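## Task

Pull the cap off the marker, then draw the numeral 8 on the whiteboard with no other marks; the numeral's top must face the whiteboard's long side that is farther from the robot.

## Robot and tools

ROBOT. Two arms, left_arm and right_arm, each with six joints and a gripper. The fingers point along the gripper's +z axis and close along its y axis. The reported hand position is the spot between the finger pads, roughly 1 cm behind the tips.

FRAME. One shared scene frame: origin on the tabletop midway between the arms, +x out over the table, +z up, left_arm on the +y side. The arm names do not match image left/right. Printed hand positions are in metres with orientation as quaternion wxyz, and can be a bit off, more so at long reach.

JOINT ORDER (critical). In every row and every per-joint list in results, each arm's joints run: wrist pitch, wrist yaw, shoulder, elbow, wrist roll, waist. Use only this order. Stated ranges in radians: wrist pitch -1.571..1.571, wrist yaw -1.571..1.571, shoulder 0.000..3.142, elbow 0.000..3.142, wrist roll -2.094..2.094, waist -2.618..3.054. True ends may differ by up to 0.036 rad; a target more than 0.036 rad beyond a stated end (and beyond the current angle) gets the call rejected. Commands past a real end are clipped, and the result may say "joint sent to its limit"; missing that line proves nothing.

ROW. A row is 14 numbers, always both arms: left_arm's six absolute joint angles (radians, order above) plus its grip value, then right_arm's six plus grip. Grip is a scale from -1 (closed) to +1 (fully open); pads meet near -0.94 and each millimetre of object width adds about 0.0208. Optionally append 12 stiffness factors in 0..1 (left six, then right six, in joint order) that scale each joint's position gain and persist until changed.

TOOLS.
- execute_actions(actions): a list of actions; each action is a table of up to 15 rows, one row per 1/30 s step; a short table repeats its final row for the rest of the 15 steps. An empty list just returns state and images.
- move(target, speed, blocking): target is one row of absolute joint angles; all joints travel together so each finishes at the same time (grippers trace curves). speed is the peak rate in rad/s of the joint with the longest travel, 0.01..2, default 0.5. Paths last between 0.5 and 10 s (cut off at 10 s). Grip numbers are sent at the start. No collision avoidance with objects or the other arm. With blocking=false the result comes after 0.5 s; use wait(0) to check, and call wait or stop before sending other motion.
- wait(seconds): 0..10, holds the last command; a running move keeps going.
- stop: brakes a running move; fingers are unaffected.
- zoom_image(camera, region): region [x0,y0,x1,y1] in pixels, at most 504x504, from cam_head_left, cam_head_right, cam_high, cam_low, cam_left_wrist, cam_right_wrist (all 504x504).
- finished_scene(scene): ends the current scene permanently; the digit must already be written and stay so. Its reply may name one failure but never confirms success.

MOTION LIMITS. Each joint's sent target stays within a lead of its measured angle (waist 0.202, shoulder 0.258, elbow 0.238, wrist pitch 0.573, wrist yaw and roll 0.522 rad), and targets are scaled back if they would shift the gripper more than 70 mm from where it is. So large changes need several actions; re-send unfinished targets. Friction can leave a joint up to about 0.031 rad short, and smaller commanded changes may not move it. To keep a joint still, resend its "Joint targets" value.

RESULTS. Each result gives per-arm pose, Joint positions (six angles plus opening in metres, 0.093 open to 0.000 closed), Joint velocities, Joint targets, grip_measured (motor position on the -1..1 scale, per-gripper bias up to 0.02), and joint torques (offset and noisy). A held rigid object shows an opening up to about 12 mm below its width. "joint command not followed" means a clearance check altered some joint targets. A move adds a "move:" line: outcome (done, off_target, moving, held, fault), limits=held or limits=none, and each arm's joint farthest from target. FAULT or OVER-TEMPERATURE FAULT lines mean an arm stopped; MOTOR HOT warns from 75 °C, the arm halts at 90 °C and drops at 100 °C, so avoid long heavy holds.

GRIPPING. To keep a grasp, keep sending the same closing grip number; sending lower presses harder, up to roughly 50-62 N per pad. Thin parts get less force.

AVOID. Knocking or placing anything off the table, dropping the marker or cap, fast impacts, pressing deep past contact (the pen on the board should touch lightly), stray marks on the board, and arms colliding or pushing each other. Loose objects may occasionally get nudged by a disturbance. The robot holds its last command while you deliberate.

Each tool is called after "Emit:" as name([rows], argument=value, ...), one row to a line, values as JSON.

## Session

Emit:
execute_actions(actions=[])

Scene clock: 0.00 s.
left_arm: end_effector_position=(+0.1272, +0.7157, +0.3534) grip_measured=+1.000 end_effector_quat_wxyz=(+0.500, +0.187, +0.642, +0.550) | right_arm: end_effector_position=(+0.3656, -0.4233, +0.4091) grip_measured=+1.000 end_effector_quat_wxyz=(+0.712, +0.044, +0.699, -0.056)
Joint names: [wrist pitch, wrist yaw, shoulder, elbow, wrist roll, waist]
Joint positions: left_arm=[0.657 1.083 1.269 0.841 0.912 1.511 0.093] | right_arm=[ 0.005  0.01   1.038  1.053 -0.016  0.005  0.093]
Joint velocities: left_arm=[-0.037  0.007 -0.012 -0.012  0.037 -0.007  0.   ] | right_arm=[-0.037  0.022  0.007 -0.002 -0.037 -0.012 -0.   ]
Joint torques (N m, as the arm reports them, + toward a larger angle): no reading
Motor temperatures (°C, as the motors report them): left_arm=[31 25 28 27 27 24] | right_arm=[30 25 29 28 25 26]
Joint targets: left_arm=[0.657 1.083 1.269 0.841 0.912 1.511] | right_arm=[0.005 0.010 1.038 1.053 -0.016 0.005]
Joint stiffness scale: left_arm=[1. 1. 1. 1. 1. 1.] | right_arm=[1. 1. 1. 1. 1. 1.]

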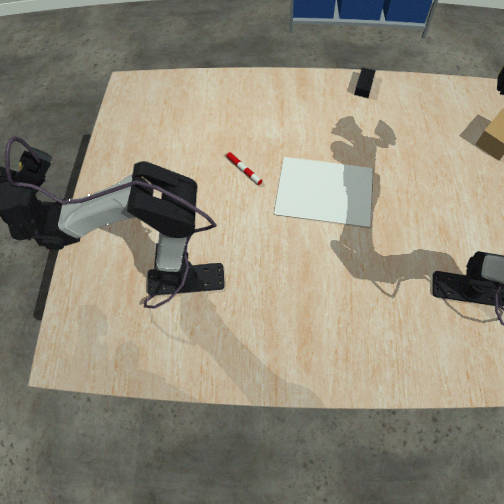

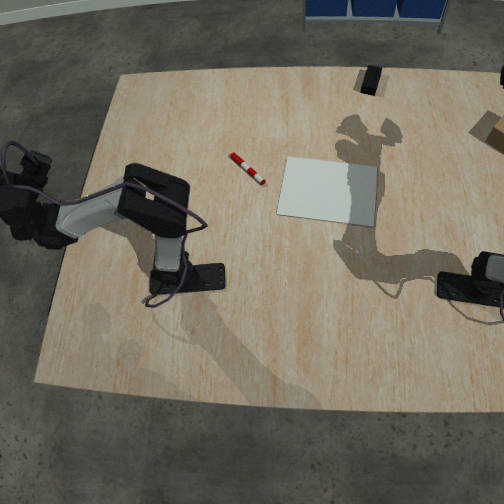

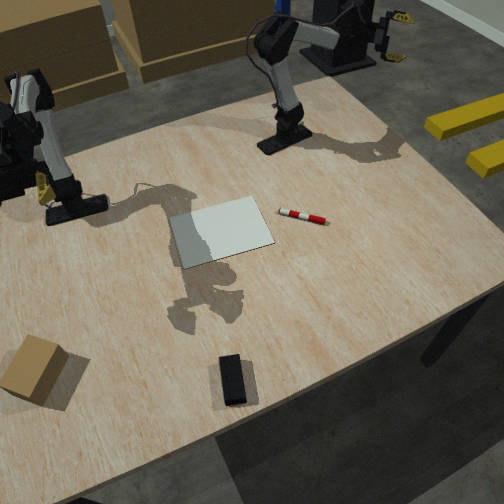

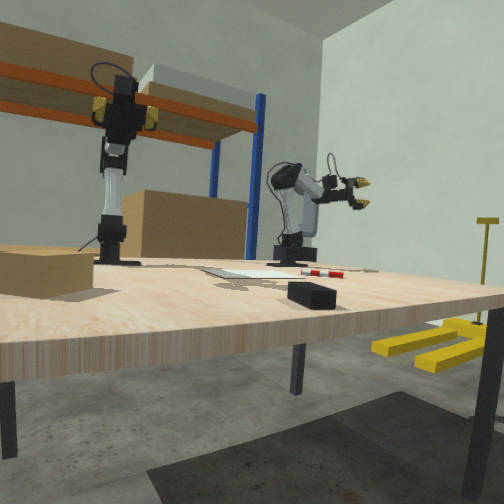

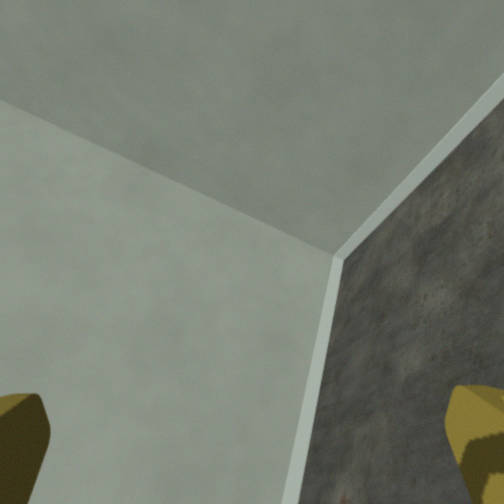

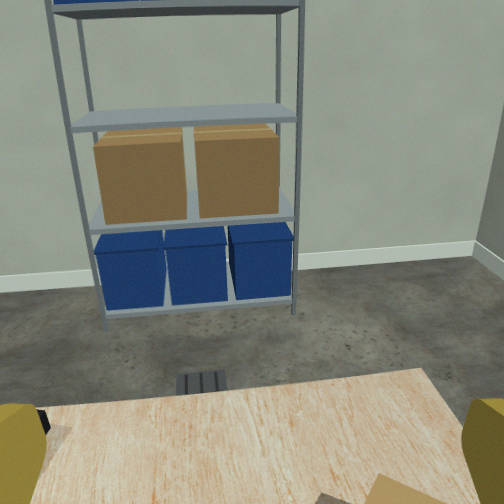

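Emit:
move(target=[-1.13,0,1.99,1.535,1.87,-0.632,0.3,0.93,0,1.35,0.372,0,1.457,0.6], speed=1.0)

Scene clock: 11.47 s.
left_arm: end_effector_position=(+0.3247, +0.1869, +0.0598) grip_measured=+0.301 end_effector_quat_wxyz=(+0.003, +0.927, +0.376, -0.007) | right_arm: end_effector_position=(+0.0982, +0.0073, +0.2029) grip_measured=+0.602 end_effector_quat_wxyz=(+0.558, -0.437, +0.564, +0.423)
Joint names: [wrist pitch, wrist yaw, shoulder, elbow, wrist roll, waist]
Joint positions: left_arm=[-1.118  0.015  1.973  1.515  1.865 -0.639  0.06 ] | right_arm=[ 0.922  0.001  1.337  0.395 -0.01   1.446  0.074]
Joint velocities: left_arm=[ 0.007  0.022 -0.002 -0.002 -0.007 -0.007 -0.001] | right_arm=[-0.066  0.022 -0.022 -0.007 -0.022  0.002 -0.   ]
Joint torques (N m, as the arm reports them, + toward a larger angle): left_arm=[ 0.25 -0.05 -8.23  8.62  0.03  0.21] | right_arm=[ 2.48 -0.03 -3.21  4.96  0.16  0.38]
Motor temperatures (°C, as the motors report them): left_arm=[32 25 29 29 27 24] | right_arm=[33 25 29 30 25 26]
Joint targets: left_arm=[-1.130 0.000 1.990 1.535 1.870 -0.632] | right_arm=[0.930 -0.000 1.350 0.372 -0.000 1.457]
Joint stiffness scale: left_arm=[1. 1. 1. 1. 1. 1.] | right_arm=[1. 1. 1. 1. 1. 1.]
move: off_target (right_arm); limits=none; left_arm: farthest joint: the elbow, 0.020 radians from its target (0.694 radians at the start); right_arm: farthest joint: the elbow, 0.023 radians from its target (0.681 radians at the start)

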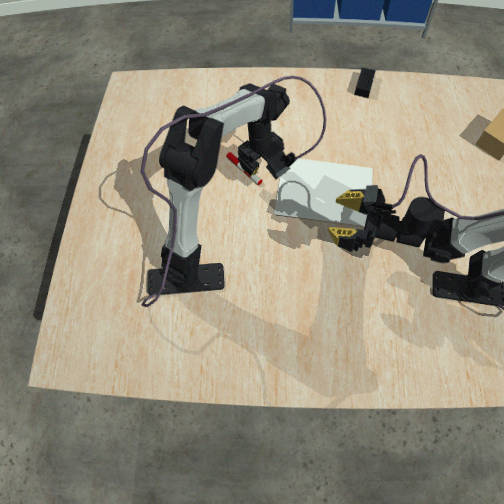

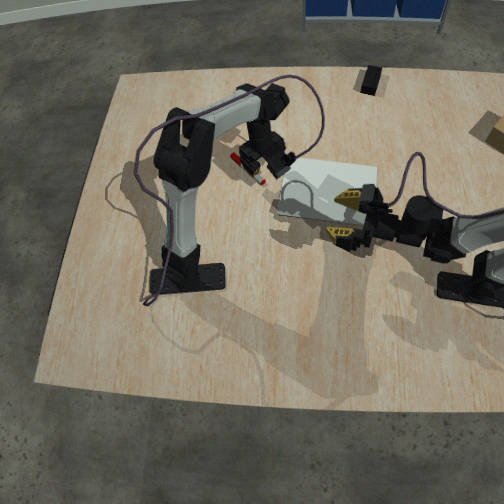

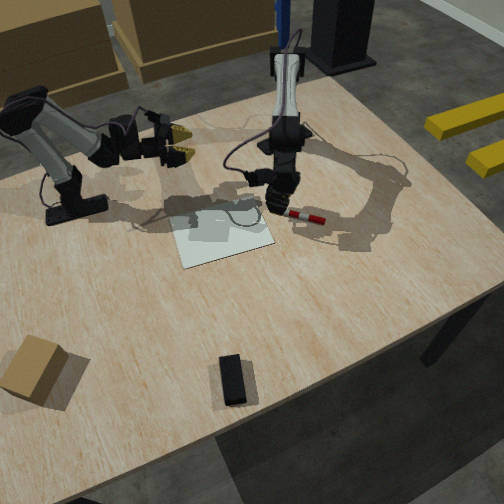

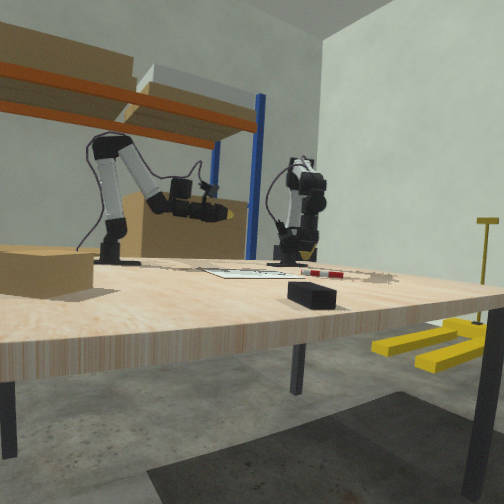

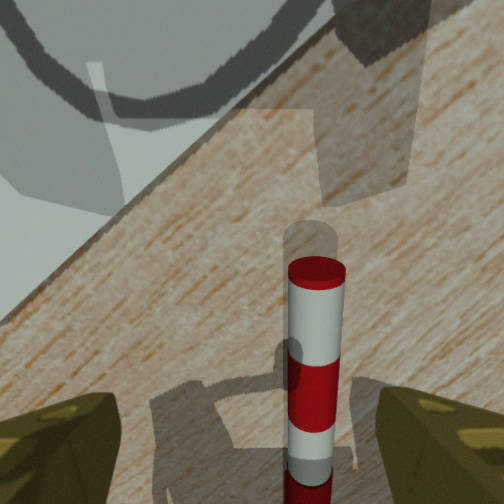

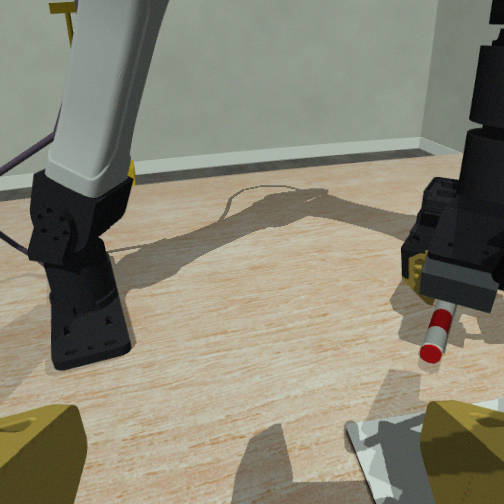

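Emit:
move(target=[-0.98,0,1.942,1.356,1.975,-0.525,0.3,0.93,0,1.35,0.372,0,1.457,0.6], speed=0.3)

Emit:
zoom_image(camera="cam_low", region=[260,210,380,300])

Scene clock: 22.70 s.
left_arm: end_effector_position=(+0.3318, +0.2283, +0.0309) grip_measured=+0.301 end_effector_quat_wxyz=(+0.003, +0.926, +0.378, -0.006) | right_arm: end_effector_position=(+0.0982, +0.0073, +0.2031) grip_measured=+0.602 end_effector_quat_wxyz=(+0.558, -0.437, +0.564, +0.424)
Joint names: [wrist pitch, wrist yaw, shoulder, elbow, wrist roll, waist]
Joint positions: left_arm=[-0.992  0.012  1.958  1.376  1.97  -0.529  0.06 ] | right_arm=[ 0.923  0.001  1.337  0.395 -0.009  1.446  0.074]
Joint velocities: left_arm=[ 0.007 -0.051  0.012 -0.017  0.095 -0.012  0.001] | right_arm=[-0.037 -0.022  0.002  0.002  0.007 -0.012  0.001]
Joint torques (N m, as the arm reports them, + toward a larger angle): left_arm=[  0.44  -0.05 -10.3    5.16   0.03  -0.03] | right_arm=[ 2.47 -0.03 -3.22  4.97  0.16  0.37]
Motor temperatures (°C, as the motors report them): left_arm=[31 25 31 30 27 24] | right_arm=[35 25 29 30 25 26]
Joint targets: left_arm=[-0.980 0.000 1.942 1.356 1.975 -0.525] | right_arm=[0.930 0.000 1.350 0.372 0.000 1.457]
Joint stiffness scale: left_arm=[1. 1. 1. 1. 1. 1.] | right_arm=[1. 1. 1. 1. 1. 1.]
move: off_target (right_arm); limits=none; left_arm: farthest joint: the elbow, 0.020 radians from its target (0.159 radians at the start); right_arm: farthest joint: the elbow, 0.023 radians from its target (0.023 radians at the start)

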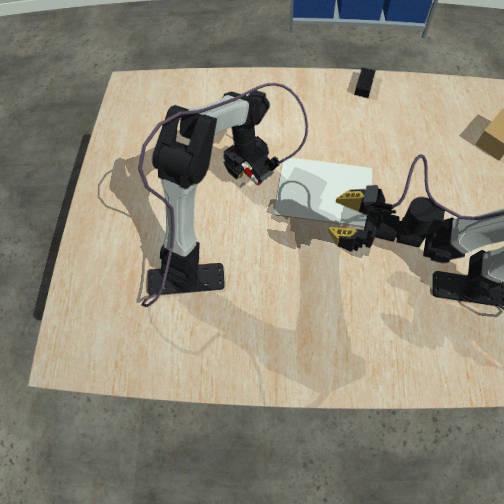

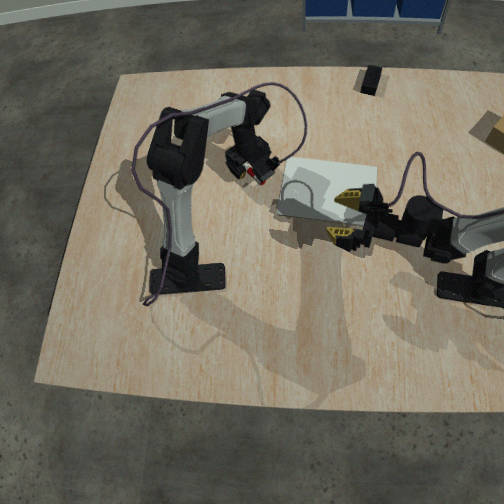

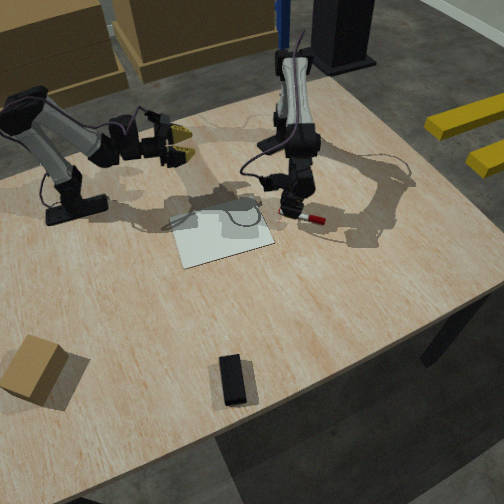

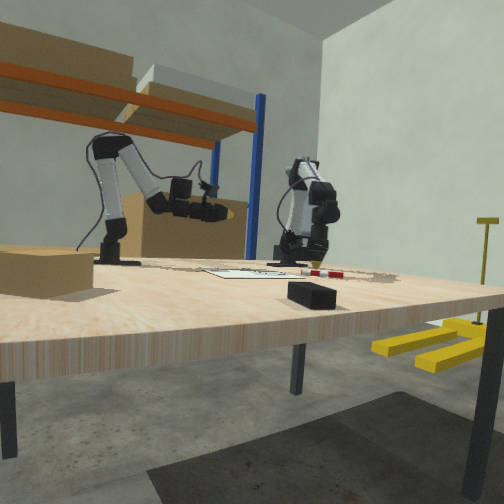

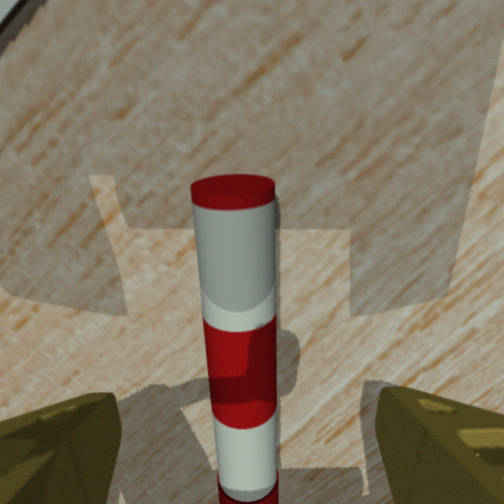

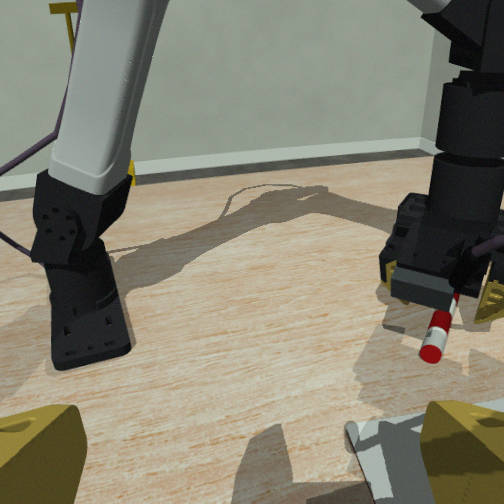

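Region (260, 210, 380, 300) of cam_low's 504x504 image, scaled by 4.200, with more detail than that image has; it fills the top 378 rows of this view, and the rest is white.

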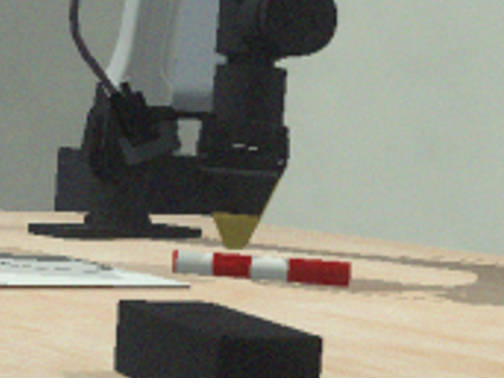

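Emit:
move(target=[-0.89,0,2.015,1.307,1.93,-0.546,0.3,0.93,0,1.35,0.372,0,1.457,0.6], speed=0.15)

Emit:
zoom_image(camera="cam_low", region=[260,210,380,300])

Scene clock: 29.63 s.
left_arm: end_effector_position=(+0.3301, +0.2253, +0.0075) grip_measured=+0.301 end_effector_quat_wxyz=(+0.000, +0.921, +0.390, -0.007) | right_arm: end_effector_position=(+0.0982, +0.0073, +0.2031) grip_measured=+0.602 end_effector_quat_wxyz=(+0.558, -0.437, +0.564, +0.424)
Joint names: [wrist pitch, wrist yaw, shoulder, elbow, wrist roll, waist]
Joint positions: left_arm=[-0.914  0.011  1.995  1.329  1.935 -0.539  0.06 ] | right_arm=[ 0.923  0.001  1.337  0.395 -0.009  1.446  0.074]
Joint velocities: left_arm=[-0.007  0.007  0.007  0.002  0.007 -0.007  0.   ] | right_arm=[-0.037  0.022 -0.017 -0.032 -0.022  0.007  0.001]
Joint torques (N m, as the arm reports them, + toward a larger angle): left_arm=[ 0.53 -0.04 -7.97  4.8  -0.08 -1.03] | right_arm=[ 2.47 -0.03 -3.22  4.96  0.16  0.38]
Motor temperatures (°C, as the motors report them): left_arm=[31 25 33 30 27 24] | right_arm=[36 25 29 30 25 26]
Joint targets: left_arm=[-0.890 -0.000 2.015 1.307 1.930 -0.546] | right_arm=[0.930 0.000 1.350 0.372 -0.000 1.457]
Joint stiffness scale: left_arm=[1. 1. 1. 1. 1. 1.] | right_arm=[1. 1. 1. 1. 1. 1.]
move: off_target (left_arm, right_arm); limits=none; left_arm: farthest joint: the wrist pitch, 0.024 radians from its target (0.102 radians at the start); right_arm: farthest joint: the elbow, 0.023 radians from its target (0.023 radians at the start)

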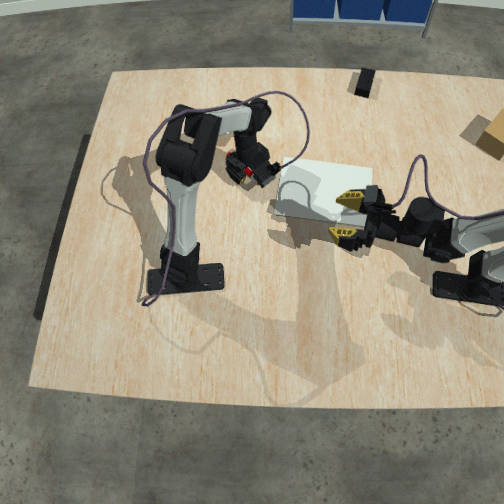

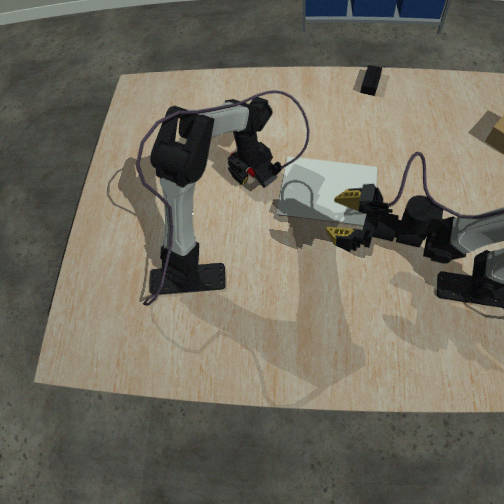

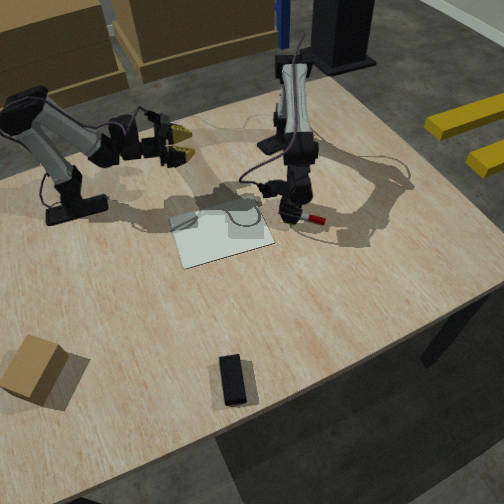

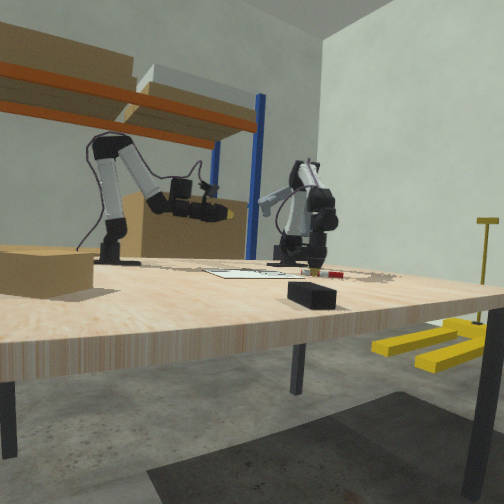

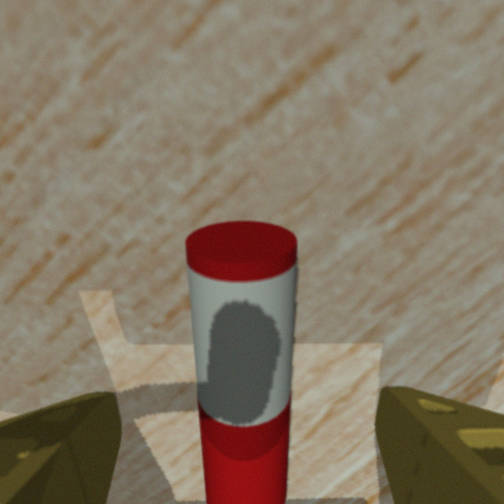

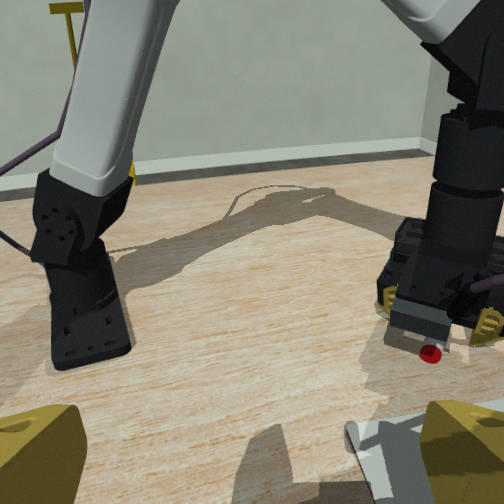

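Region (260, 210, 380, 300) of cam_low's 504x504 image, scaled by 4.200, with more detail than that image has; it fills the top 378 rows of this view, and the rest is white.

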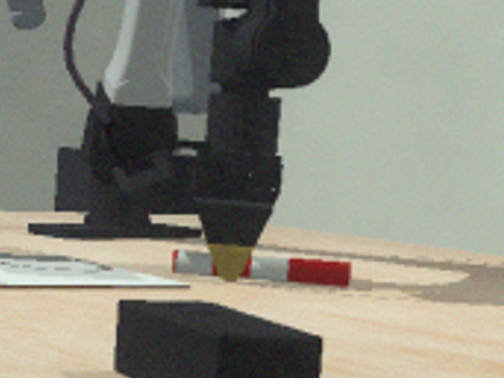

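Emit:
move(target=[-0.905,0,1.99,1.33,1.935,-0.54,-0.95,0.93,0,1.35,0.372,0,1.457,0.6])

Emit:
move(target=[-0.8,0,1.7,1.25,1.8,-0.54,-0.95,0.93,0,1.35,0.372,0,1.457,0.6], speed=0.6)

Emit:
move(target=[0.413,-0.005,0.833,0.38,0,-1.1,-0.95,0.93,0,1.35,0.372,0,1.457,0.6], speed=1.2)

Emit:
move(target=[0.413,-0.005,0.833,0.38,0,-1.41,-0.95,0.93,0,1.35,0.372,0,1.457,0.6])

Emit:
zoom_image(camera="cam_low", region=[170,160,290,250])

Scene clock: 42.03 s.
left_arm: end_effector_position=(+0.3293, +0.2256, +0.0075) grip_measured=-0.733 end_effector_quat_wxyz=(-0.001, +0.921, +0.390, -0.008) | right_arm: end_effector_position=(+0.0982, +0.0073, +0.2031) grip_measured=+0.602 end_effector_quat_wxyz=(+0.558, -0.437, +0.564, +0.424)
Joint names: [wrist pitch, wrist yaw, shoulder, elbow, wrist roll, waist]
Joint positions: left_arm=[-0.917  0.011  1.995  1.329  1.934 -0.539  0.01 ] | right_arm=[ 0.923  0.001  1.337  0.395 -0.009  1.446  0.074]
Joint velocities: left_arm=[ 0.007 -0.022  0.002 -0.007 -0.081  0.002  0.   ] | right_arm=[ 0.066 -0.007 -0.002  0.007 -0.037  0.022 -0.001]
Joint torques (N m, as the arm reports them, + toward a larger angle): left_arm=[ 0.42 -0.04 -9.63  6.73 -0.03 -0.48] | right_arm=[ 2.47 -0.03 -3.22  4.96  0.16  0.39]
Motor temperatures (°C, as the motors report them): left_arm=[31 25 34 29 27 24] | right_arm=[37 25 29 30 25 26]
Joint targets: left_arm=[-0.905 0.000 1.990 1.330 1.935 -0.540] | right_arm=[0.930 0.000 1.350 0.372 0.000 1.457]
Joint stiffness scale: left_arm=[1. 1. 1. 1. 1. 1.] | right_arm=[1. 1. 1. 1. 1. 1.]
move: off_target (right_arm); limits=none; left_arm: farthest joint: the wrist pitch, 0.012 radians from its target (0.009 radians at the start); right_arm: farthest joint: the elbow, 0.023 radians from its target (0.023 radians at the start)

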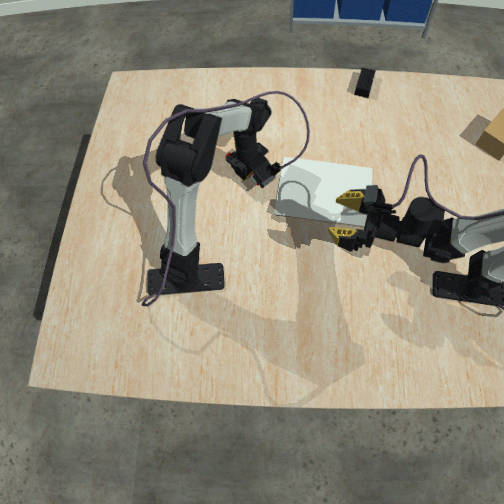

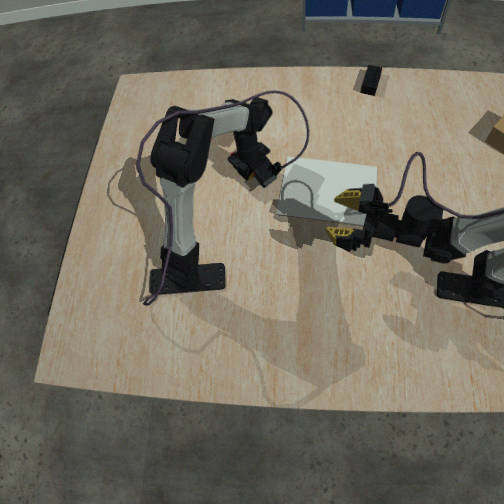

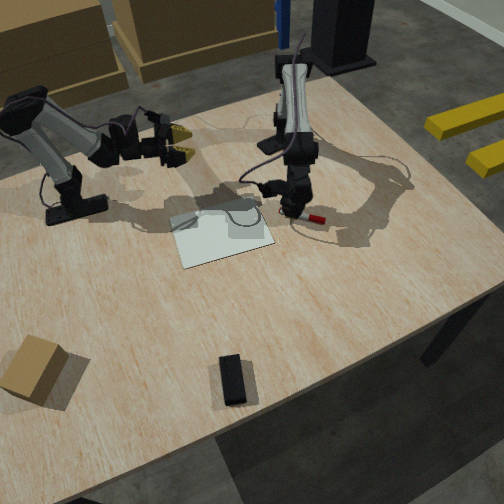

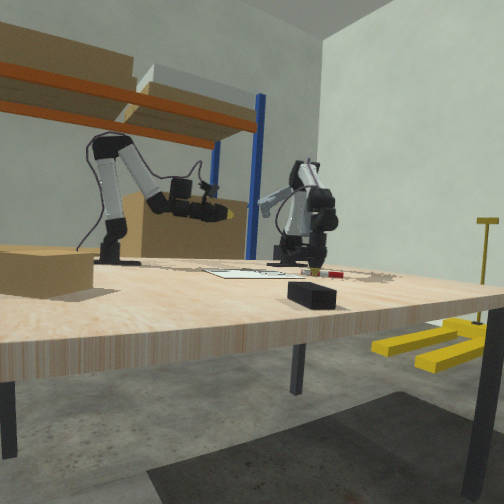

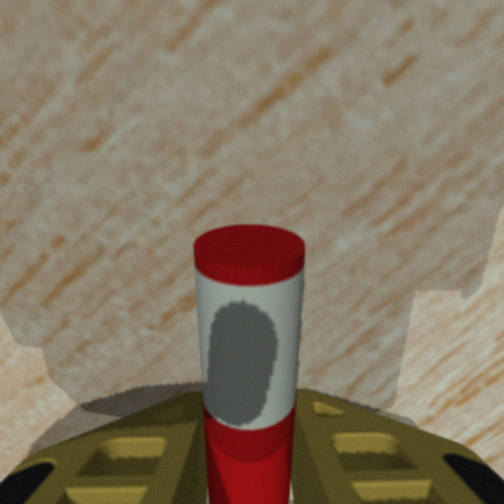

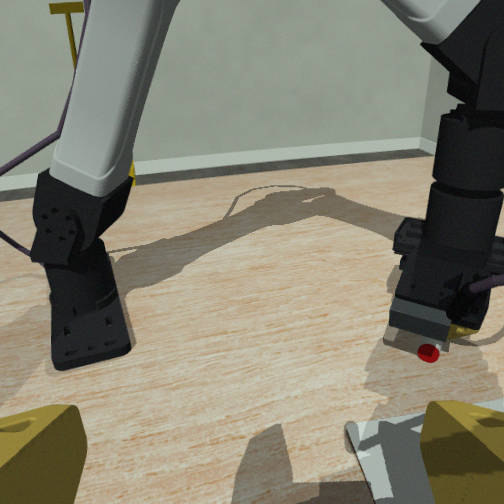

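Scene clock: 43.23 s.
left_arm: end_effector_position=(+0.3538, +0.2151, +0.0978) grip_measured=-0.733 end_effector_quat_wxyz=(+0.129, +0.882, +0.442, +0.101) | right_arm: end_effector_position=(+0.0982, +0.0073, +0.2031) grip_measured=+0.602 end_effector_quat_wxyz=(+0.558, -0.437, +0.564, +0.424)
Joint names: [wrist pitch, wrist yaw, shoulder, elbow, wrist roll, waist]
Joint positions: left_arm=[-0.811  0.011  1.708  1.277  1.804 -0.539  0.01 ] | right_arm=[ 0.923  0.001  1.337  0.395 -0.009  1.446  0.074]
Joint velocities: left_arm=[ 0.007 -0.081 -0.012 -0.007  0.037 -0.012  0.002] | right_arm=[ 0.037 -0.051 -0.017 -0.002 -0.007 -0.007  0.   ]
Joint torques (N m, as the arm reports them, + toward a larger angle): left_arm=[ 1.09 -0.04 -8.3   5.43 -0.1  -0.48] | right_arm=[ 2.47 -0.03 -3.21  4.97  0.16  0.39]
Motor temperatures (°C, as the motors report them): left_arm=[31 25 34 29 27 24] | right_arm=[37 25 29 30 25 26]
Joint targets: left_arm=[-0.800 0.000 1.700 1.250 1.800 -0.540] | right_arm=[0.930 -0.000 1.350 0.372 0.000 1.457]
Joint stiffness scale: left_arm=[1. 1. 1. 1. 1. 1.] | right_arm=[1. 1. 1. 1. 1. 1.]
move: off_target (left_arm, right_arm); limits=none; left_arm: farthest joint: the elbow, 0.027 radians from its target (0.079 radians at the start); right_arm: farthest joint: the elbow, 0.023 radians from its target (0.023 radians at the start)

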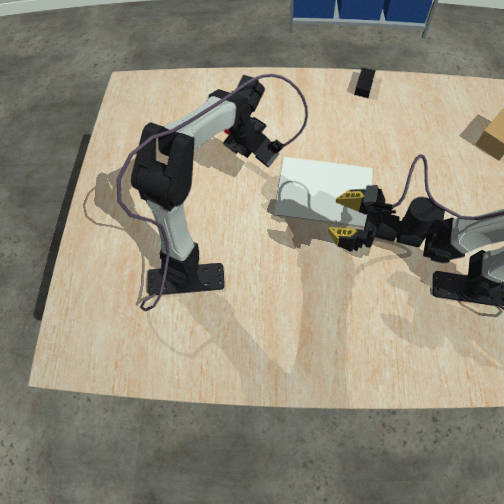

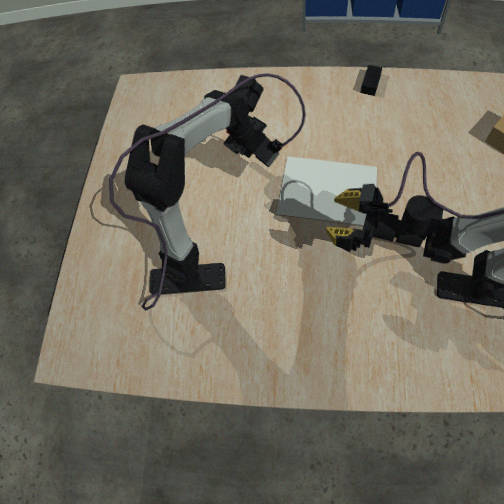

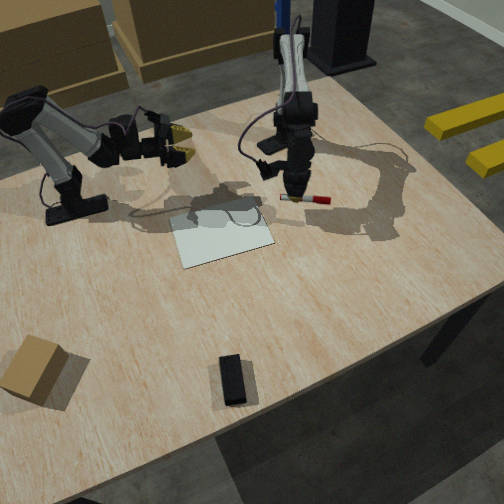

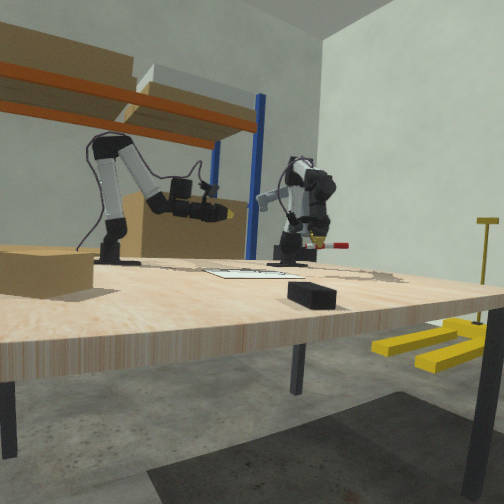

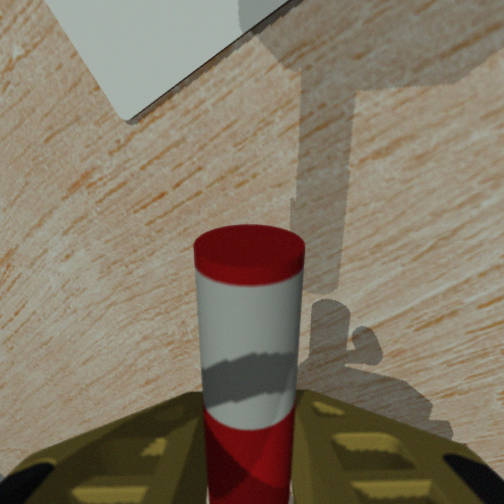

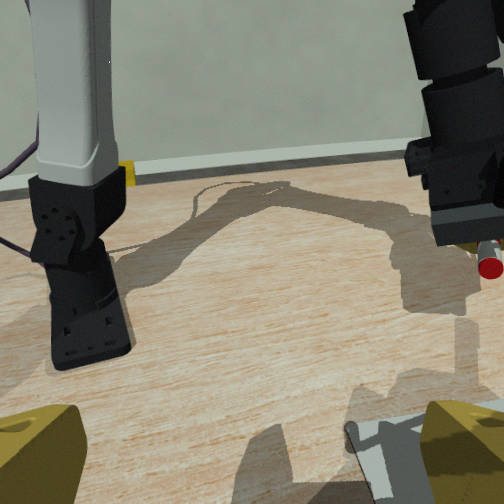

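Scene clock: 45.73 s.
left_arm: end_effector_position=(+0.1950, +0.0927, +0.2485) grip_measured=-0.732 end_effector_quat_wxyz=(+0.612, +0.337, +0.640, -0.319) | right_arm: end_effector_position=(+0.0982, +0.0073, +0.2031) grip_measured=+0.602 end_effector_quat_wxyz=(+0.558, -0.437, +0.564, +0.424)
Joint names: [wrist pitch, wrist yaw, shoulder, elbow, wrist roll, waist]
Joint positions: left_arm=[ 0.403  0.007  0.851  0.402  0.005 -1.092  0.01 ] | right_arm=[ 0.923  0.001  1.337  0.395 -0.009  1.446  0.074]
Joint velocities: left_arm=[ 0.007 -0.051 -0.022  0.012  0.007 -0.007 -0.   ] | right_arm=[ 0.022 -0.066  0.012 -0.002 -0.051 -0.007 -0.001]
Joint torques (N m, as the arm reports them, + toward a larger angle): left_arm=[ 2.22 -0.12 -2.84  6.96 -0.09 -1.06] | right_arm=[ 2.47 -0.03 -3.22  4.97  0.16  0.38]
Motor temperatures (°C, as the motors report them): left_arm=[31 25 34 29 27 24] | right_arm=[38 25 29 31 25 26]
Joint targets: left_arm=[0.413 -0.005 0.833 0.380 -0.000 -1.100] | right_arm=[0.930 0.000 1.350 0.372 0.000 1.457]
Joint stiffness scale: left_arm=[1. 1. 1. 1. 1. 1.] | right_arm=[1. 1. 1. 1. 1. 1.]
move: off_target (left_arm, right_arm); limits=none; left_arm: farthest joint: the elbow, 0.022 radians from its target (0.897 radians at the start); right_arm: farthest joint: the elbow, 0.023 radians from its target (0.023 radians at the start)

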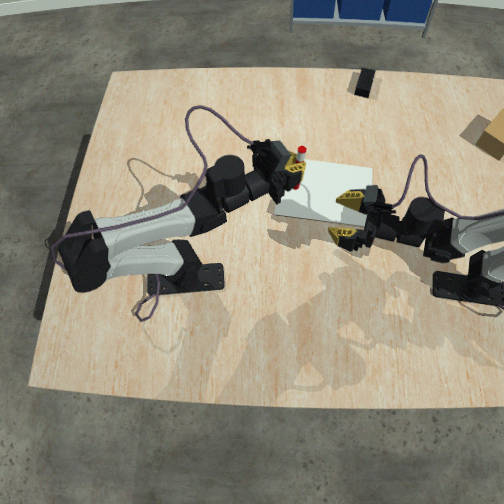

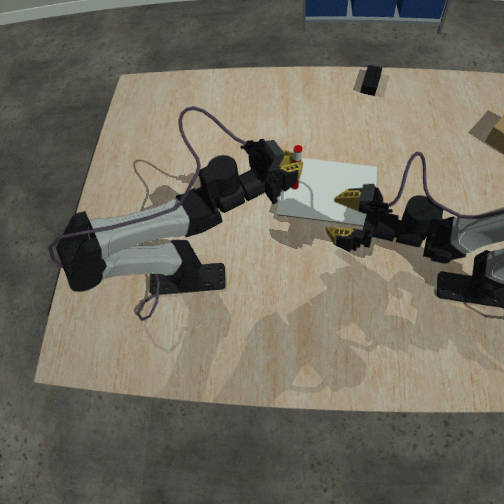

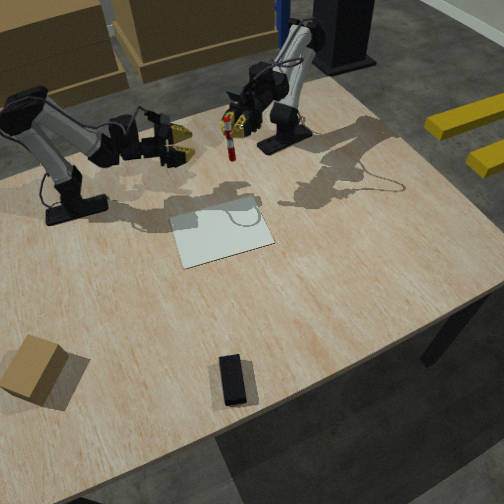

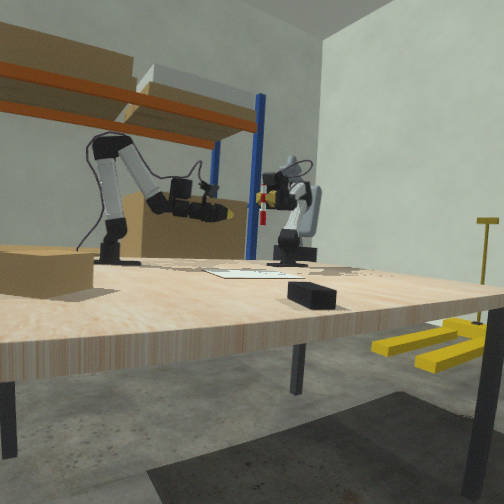

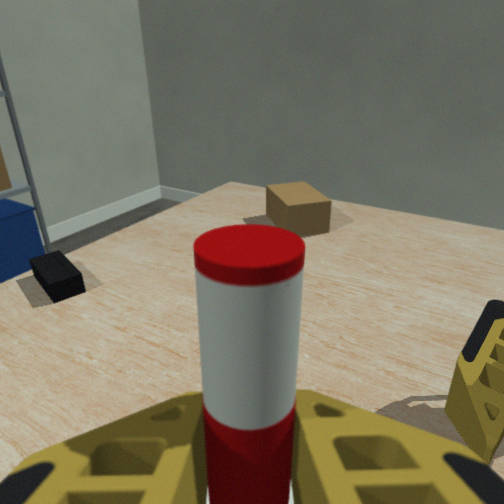

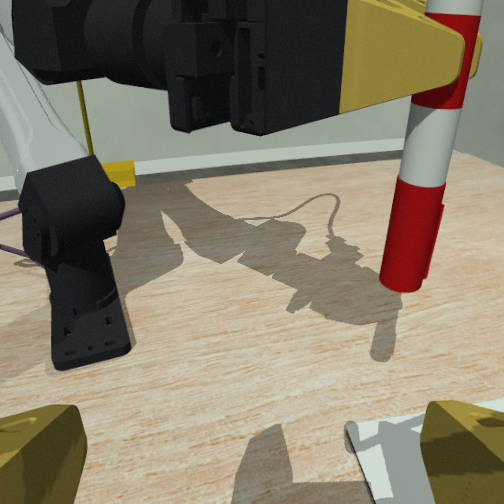

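Scene clock: 46.77 s.
left_arm: end_effector_position=(+0.1023, +0.0474, +0.2486) grip_measured=-0.732 end_effector_quat_wxyz=(+0.556, +0.431, +0.580, -0.410) | right_arm: end_effector_position=(+0.0982, +0.0073, +0.2031) grip_measured=+0.602 end_effector_quat_wxyz=(+0.558, -0.437, +0.564, +0.424)
Joint names: [wrist pitch, wrist yaw, shoulder, elbow, wrist roll, waist]
Joint positions: left_arm=[ 0.403  0.005  0.851  0.402  0.005 -1.402  0.01 ] | right_arm=[ 0.923  0.001  1.337  0.395 -0.009  1.446  0.074]
Joint velocities: left_arm=[ 0.037 -0.066 -0.007  0.002 -0.037  0.012  0.001] | right_arm=[-0.066 -0.007 -0.017  0.002  0.051  0.002 -0.   ]
Joint torques (N m, as the arm reports them, + toward a larger angle): left_arm=[ 2.22 -0.09 -2.86  6.95 -0.07 -1.04] | right_arm=[ 2.47 -0.03 -3.23  4.96  0.16  0.39]
Motor temperatures (°C, as the motors report them): left_arm=[31 25 34 29 27 24] | right_arm=[38 25 29 31 25 26]
Joint targets: left_arm=[0.413 -0.005 0.833 0.380 0.000 -1.410] | right_arm=[0.930 -0.000 1.350 0.372 -0.000 1.457]
Joint stiffness scale: left_arm=[1. 1. 1. 1. 1. 1.] | right_arm=[1. 1. 1. 1. 1. 1.]
move: off_target (left_arm, right_arm); limits=none; left_arm: farthest joint: the elbow, 0.022 radians from its target (0.022 radians at the start); right_arm: farthest joint: the elbow, 0.023 radians from its target (0.023 radians at the start)

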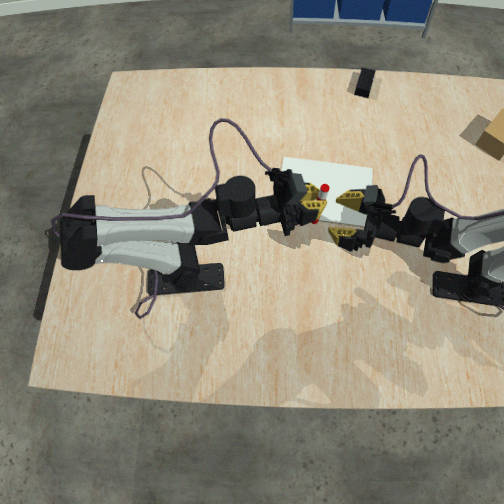

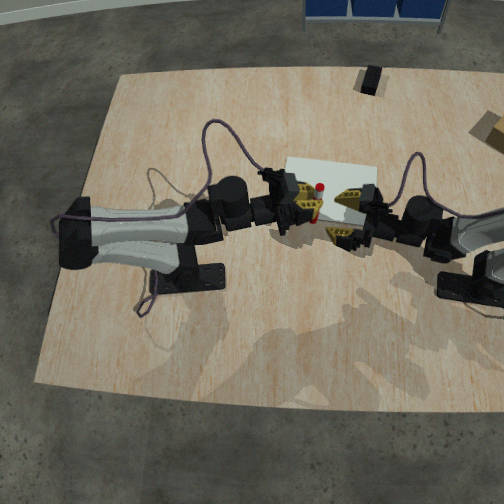

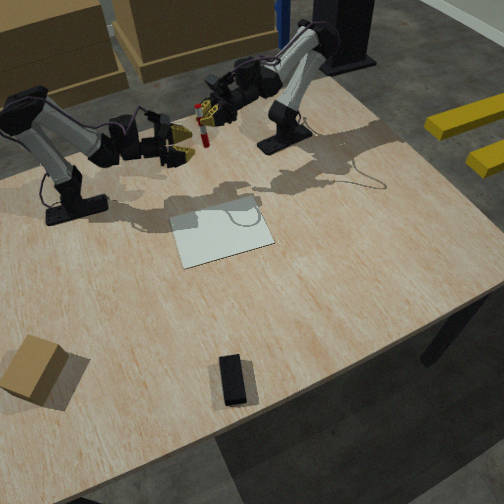

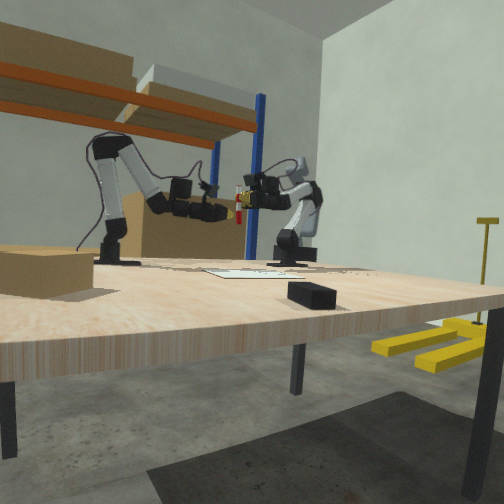

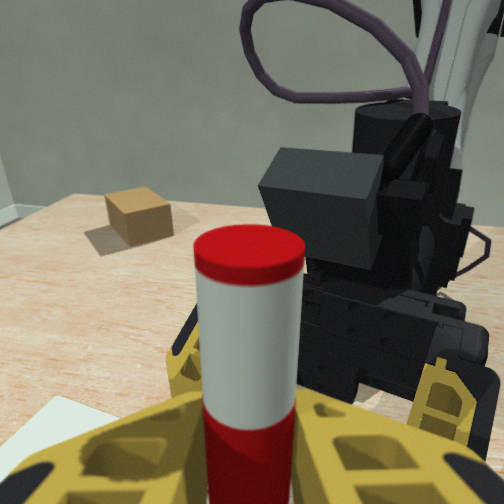

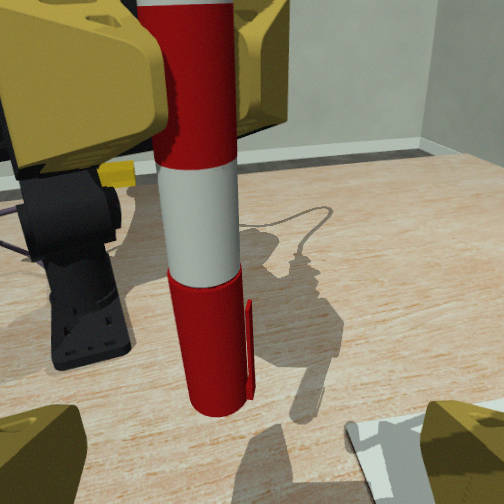

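Region (170, 160, 290, 250) of cam_low's 504x504 image, scaled by 4.200, with more detail than that image has; it fills the top 378 rows of this view, and the rest is white.

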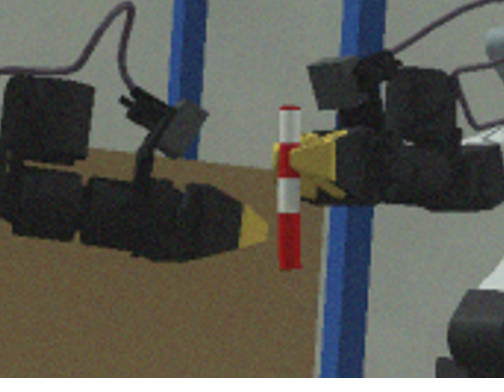

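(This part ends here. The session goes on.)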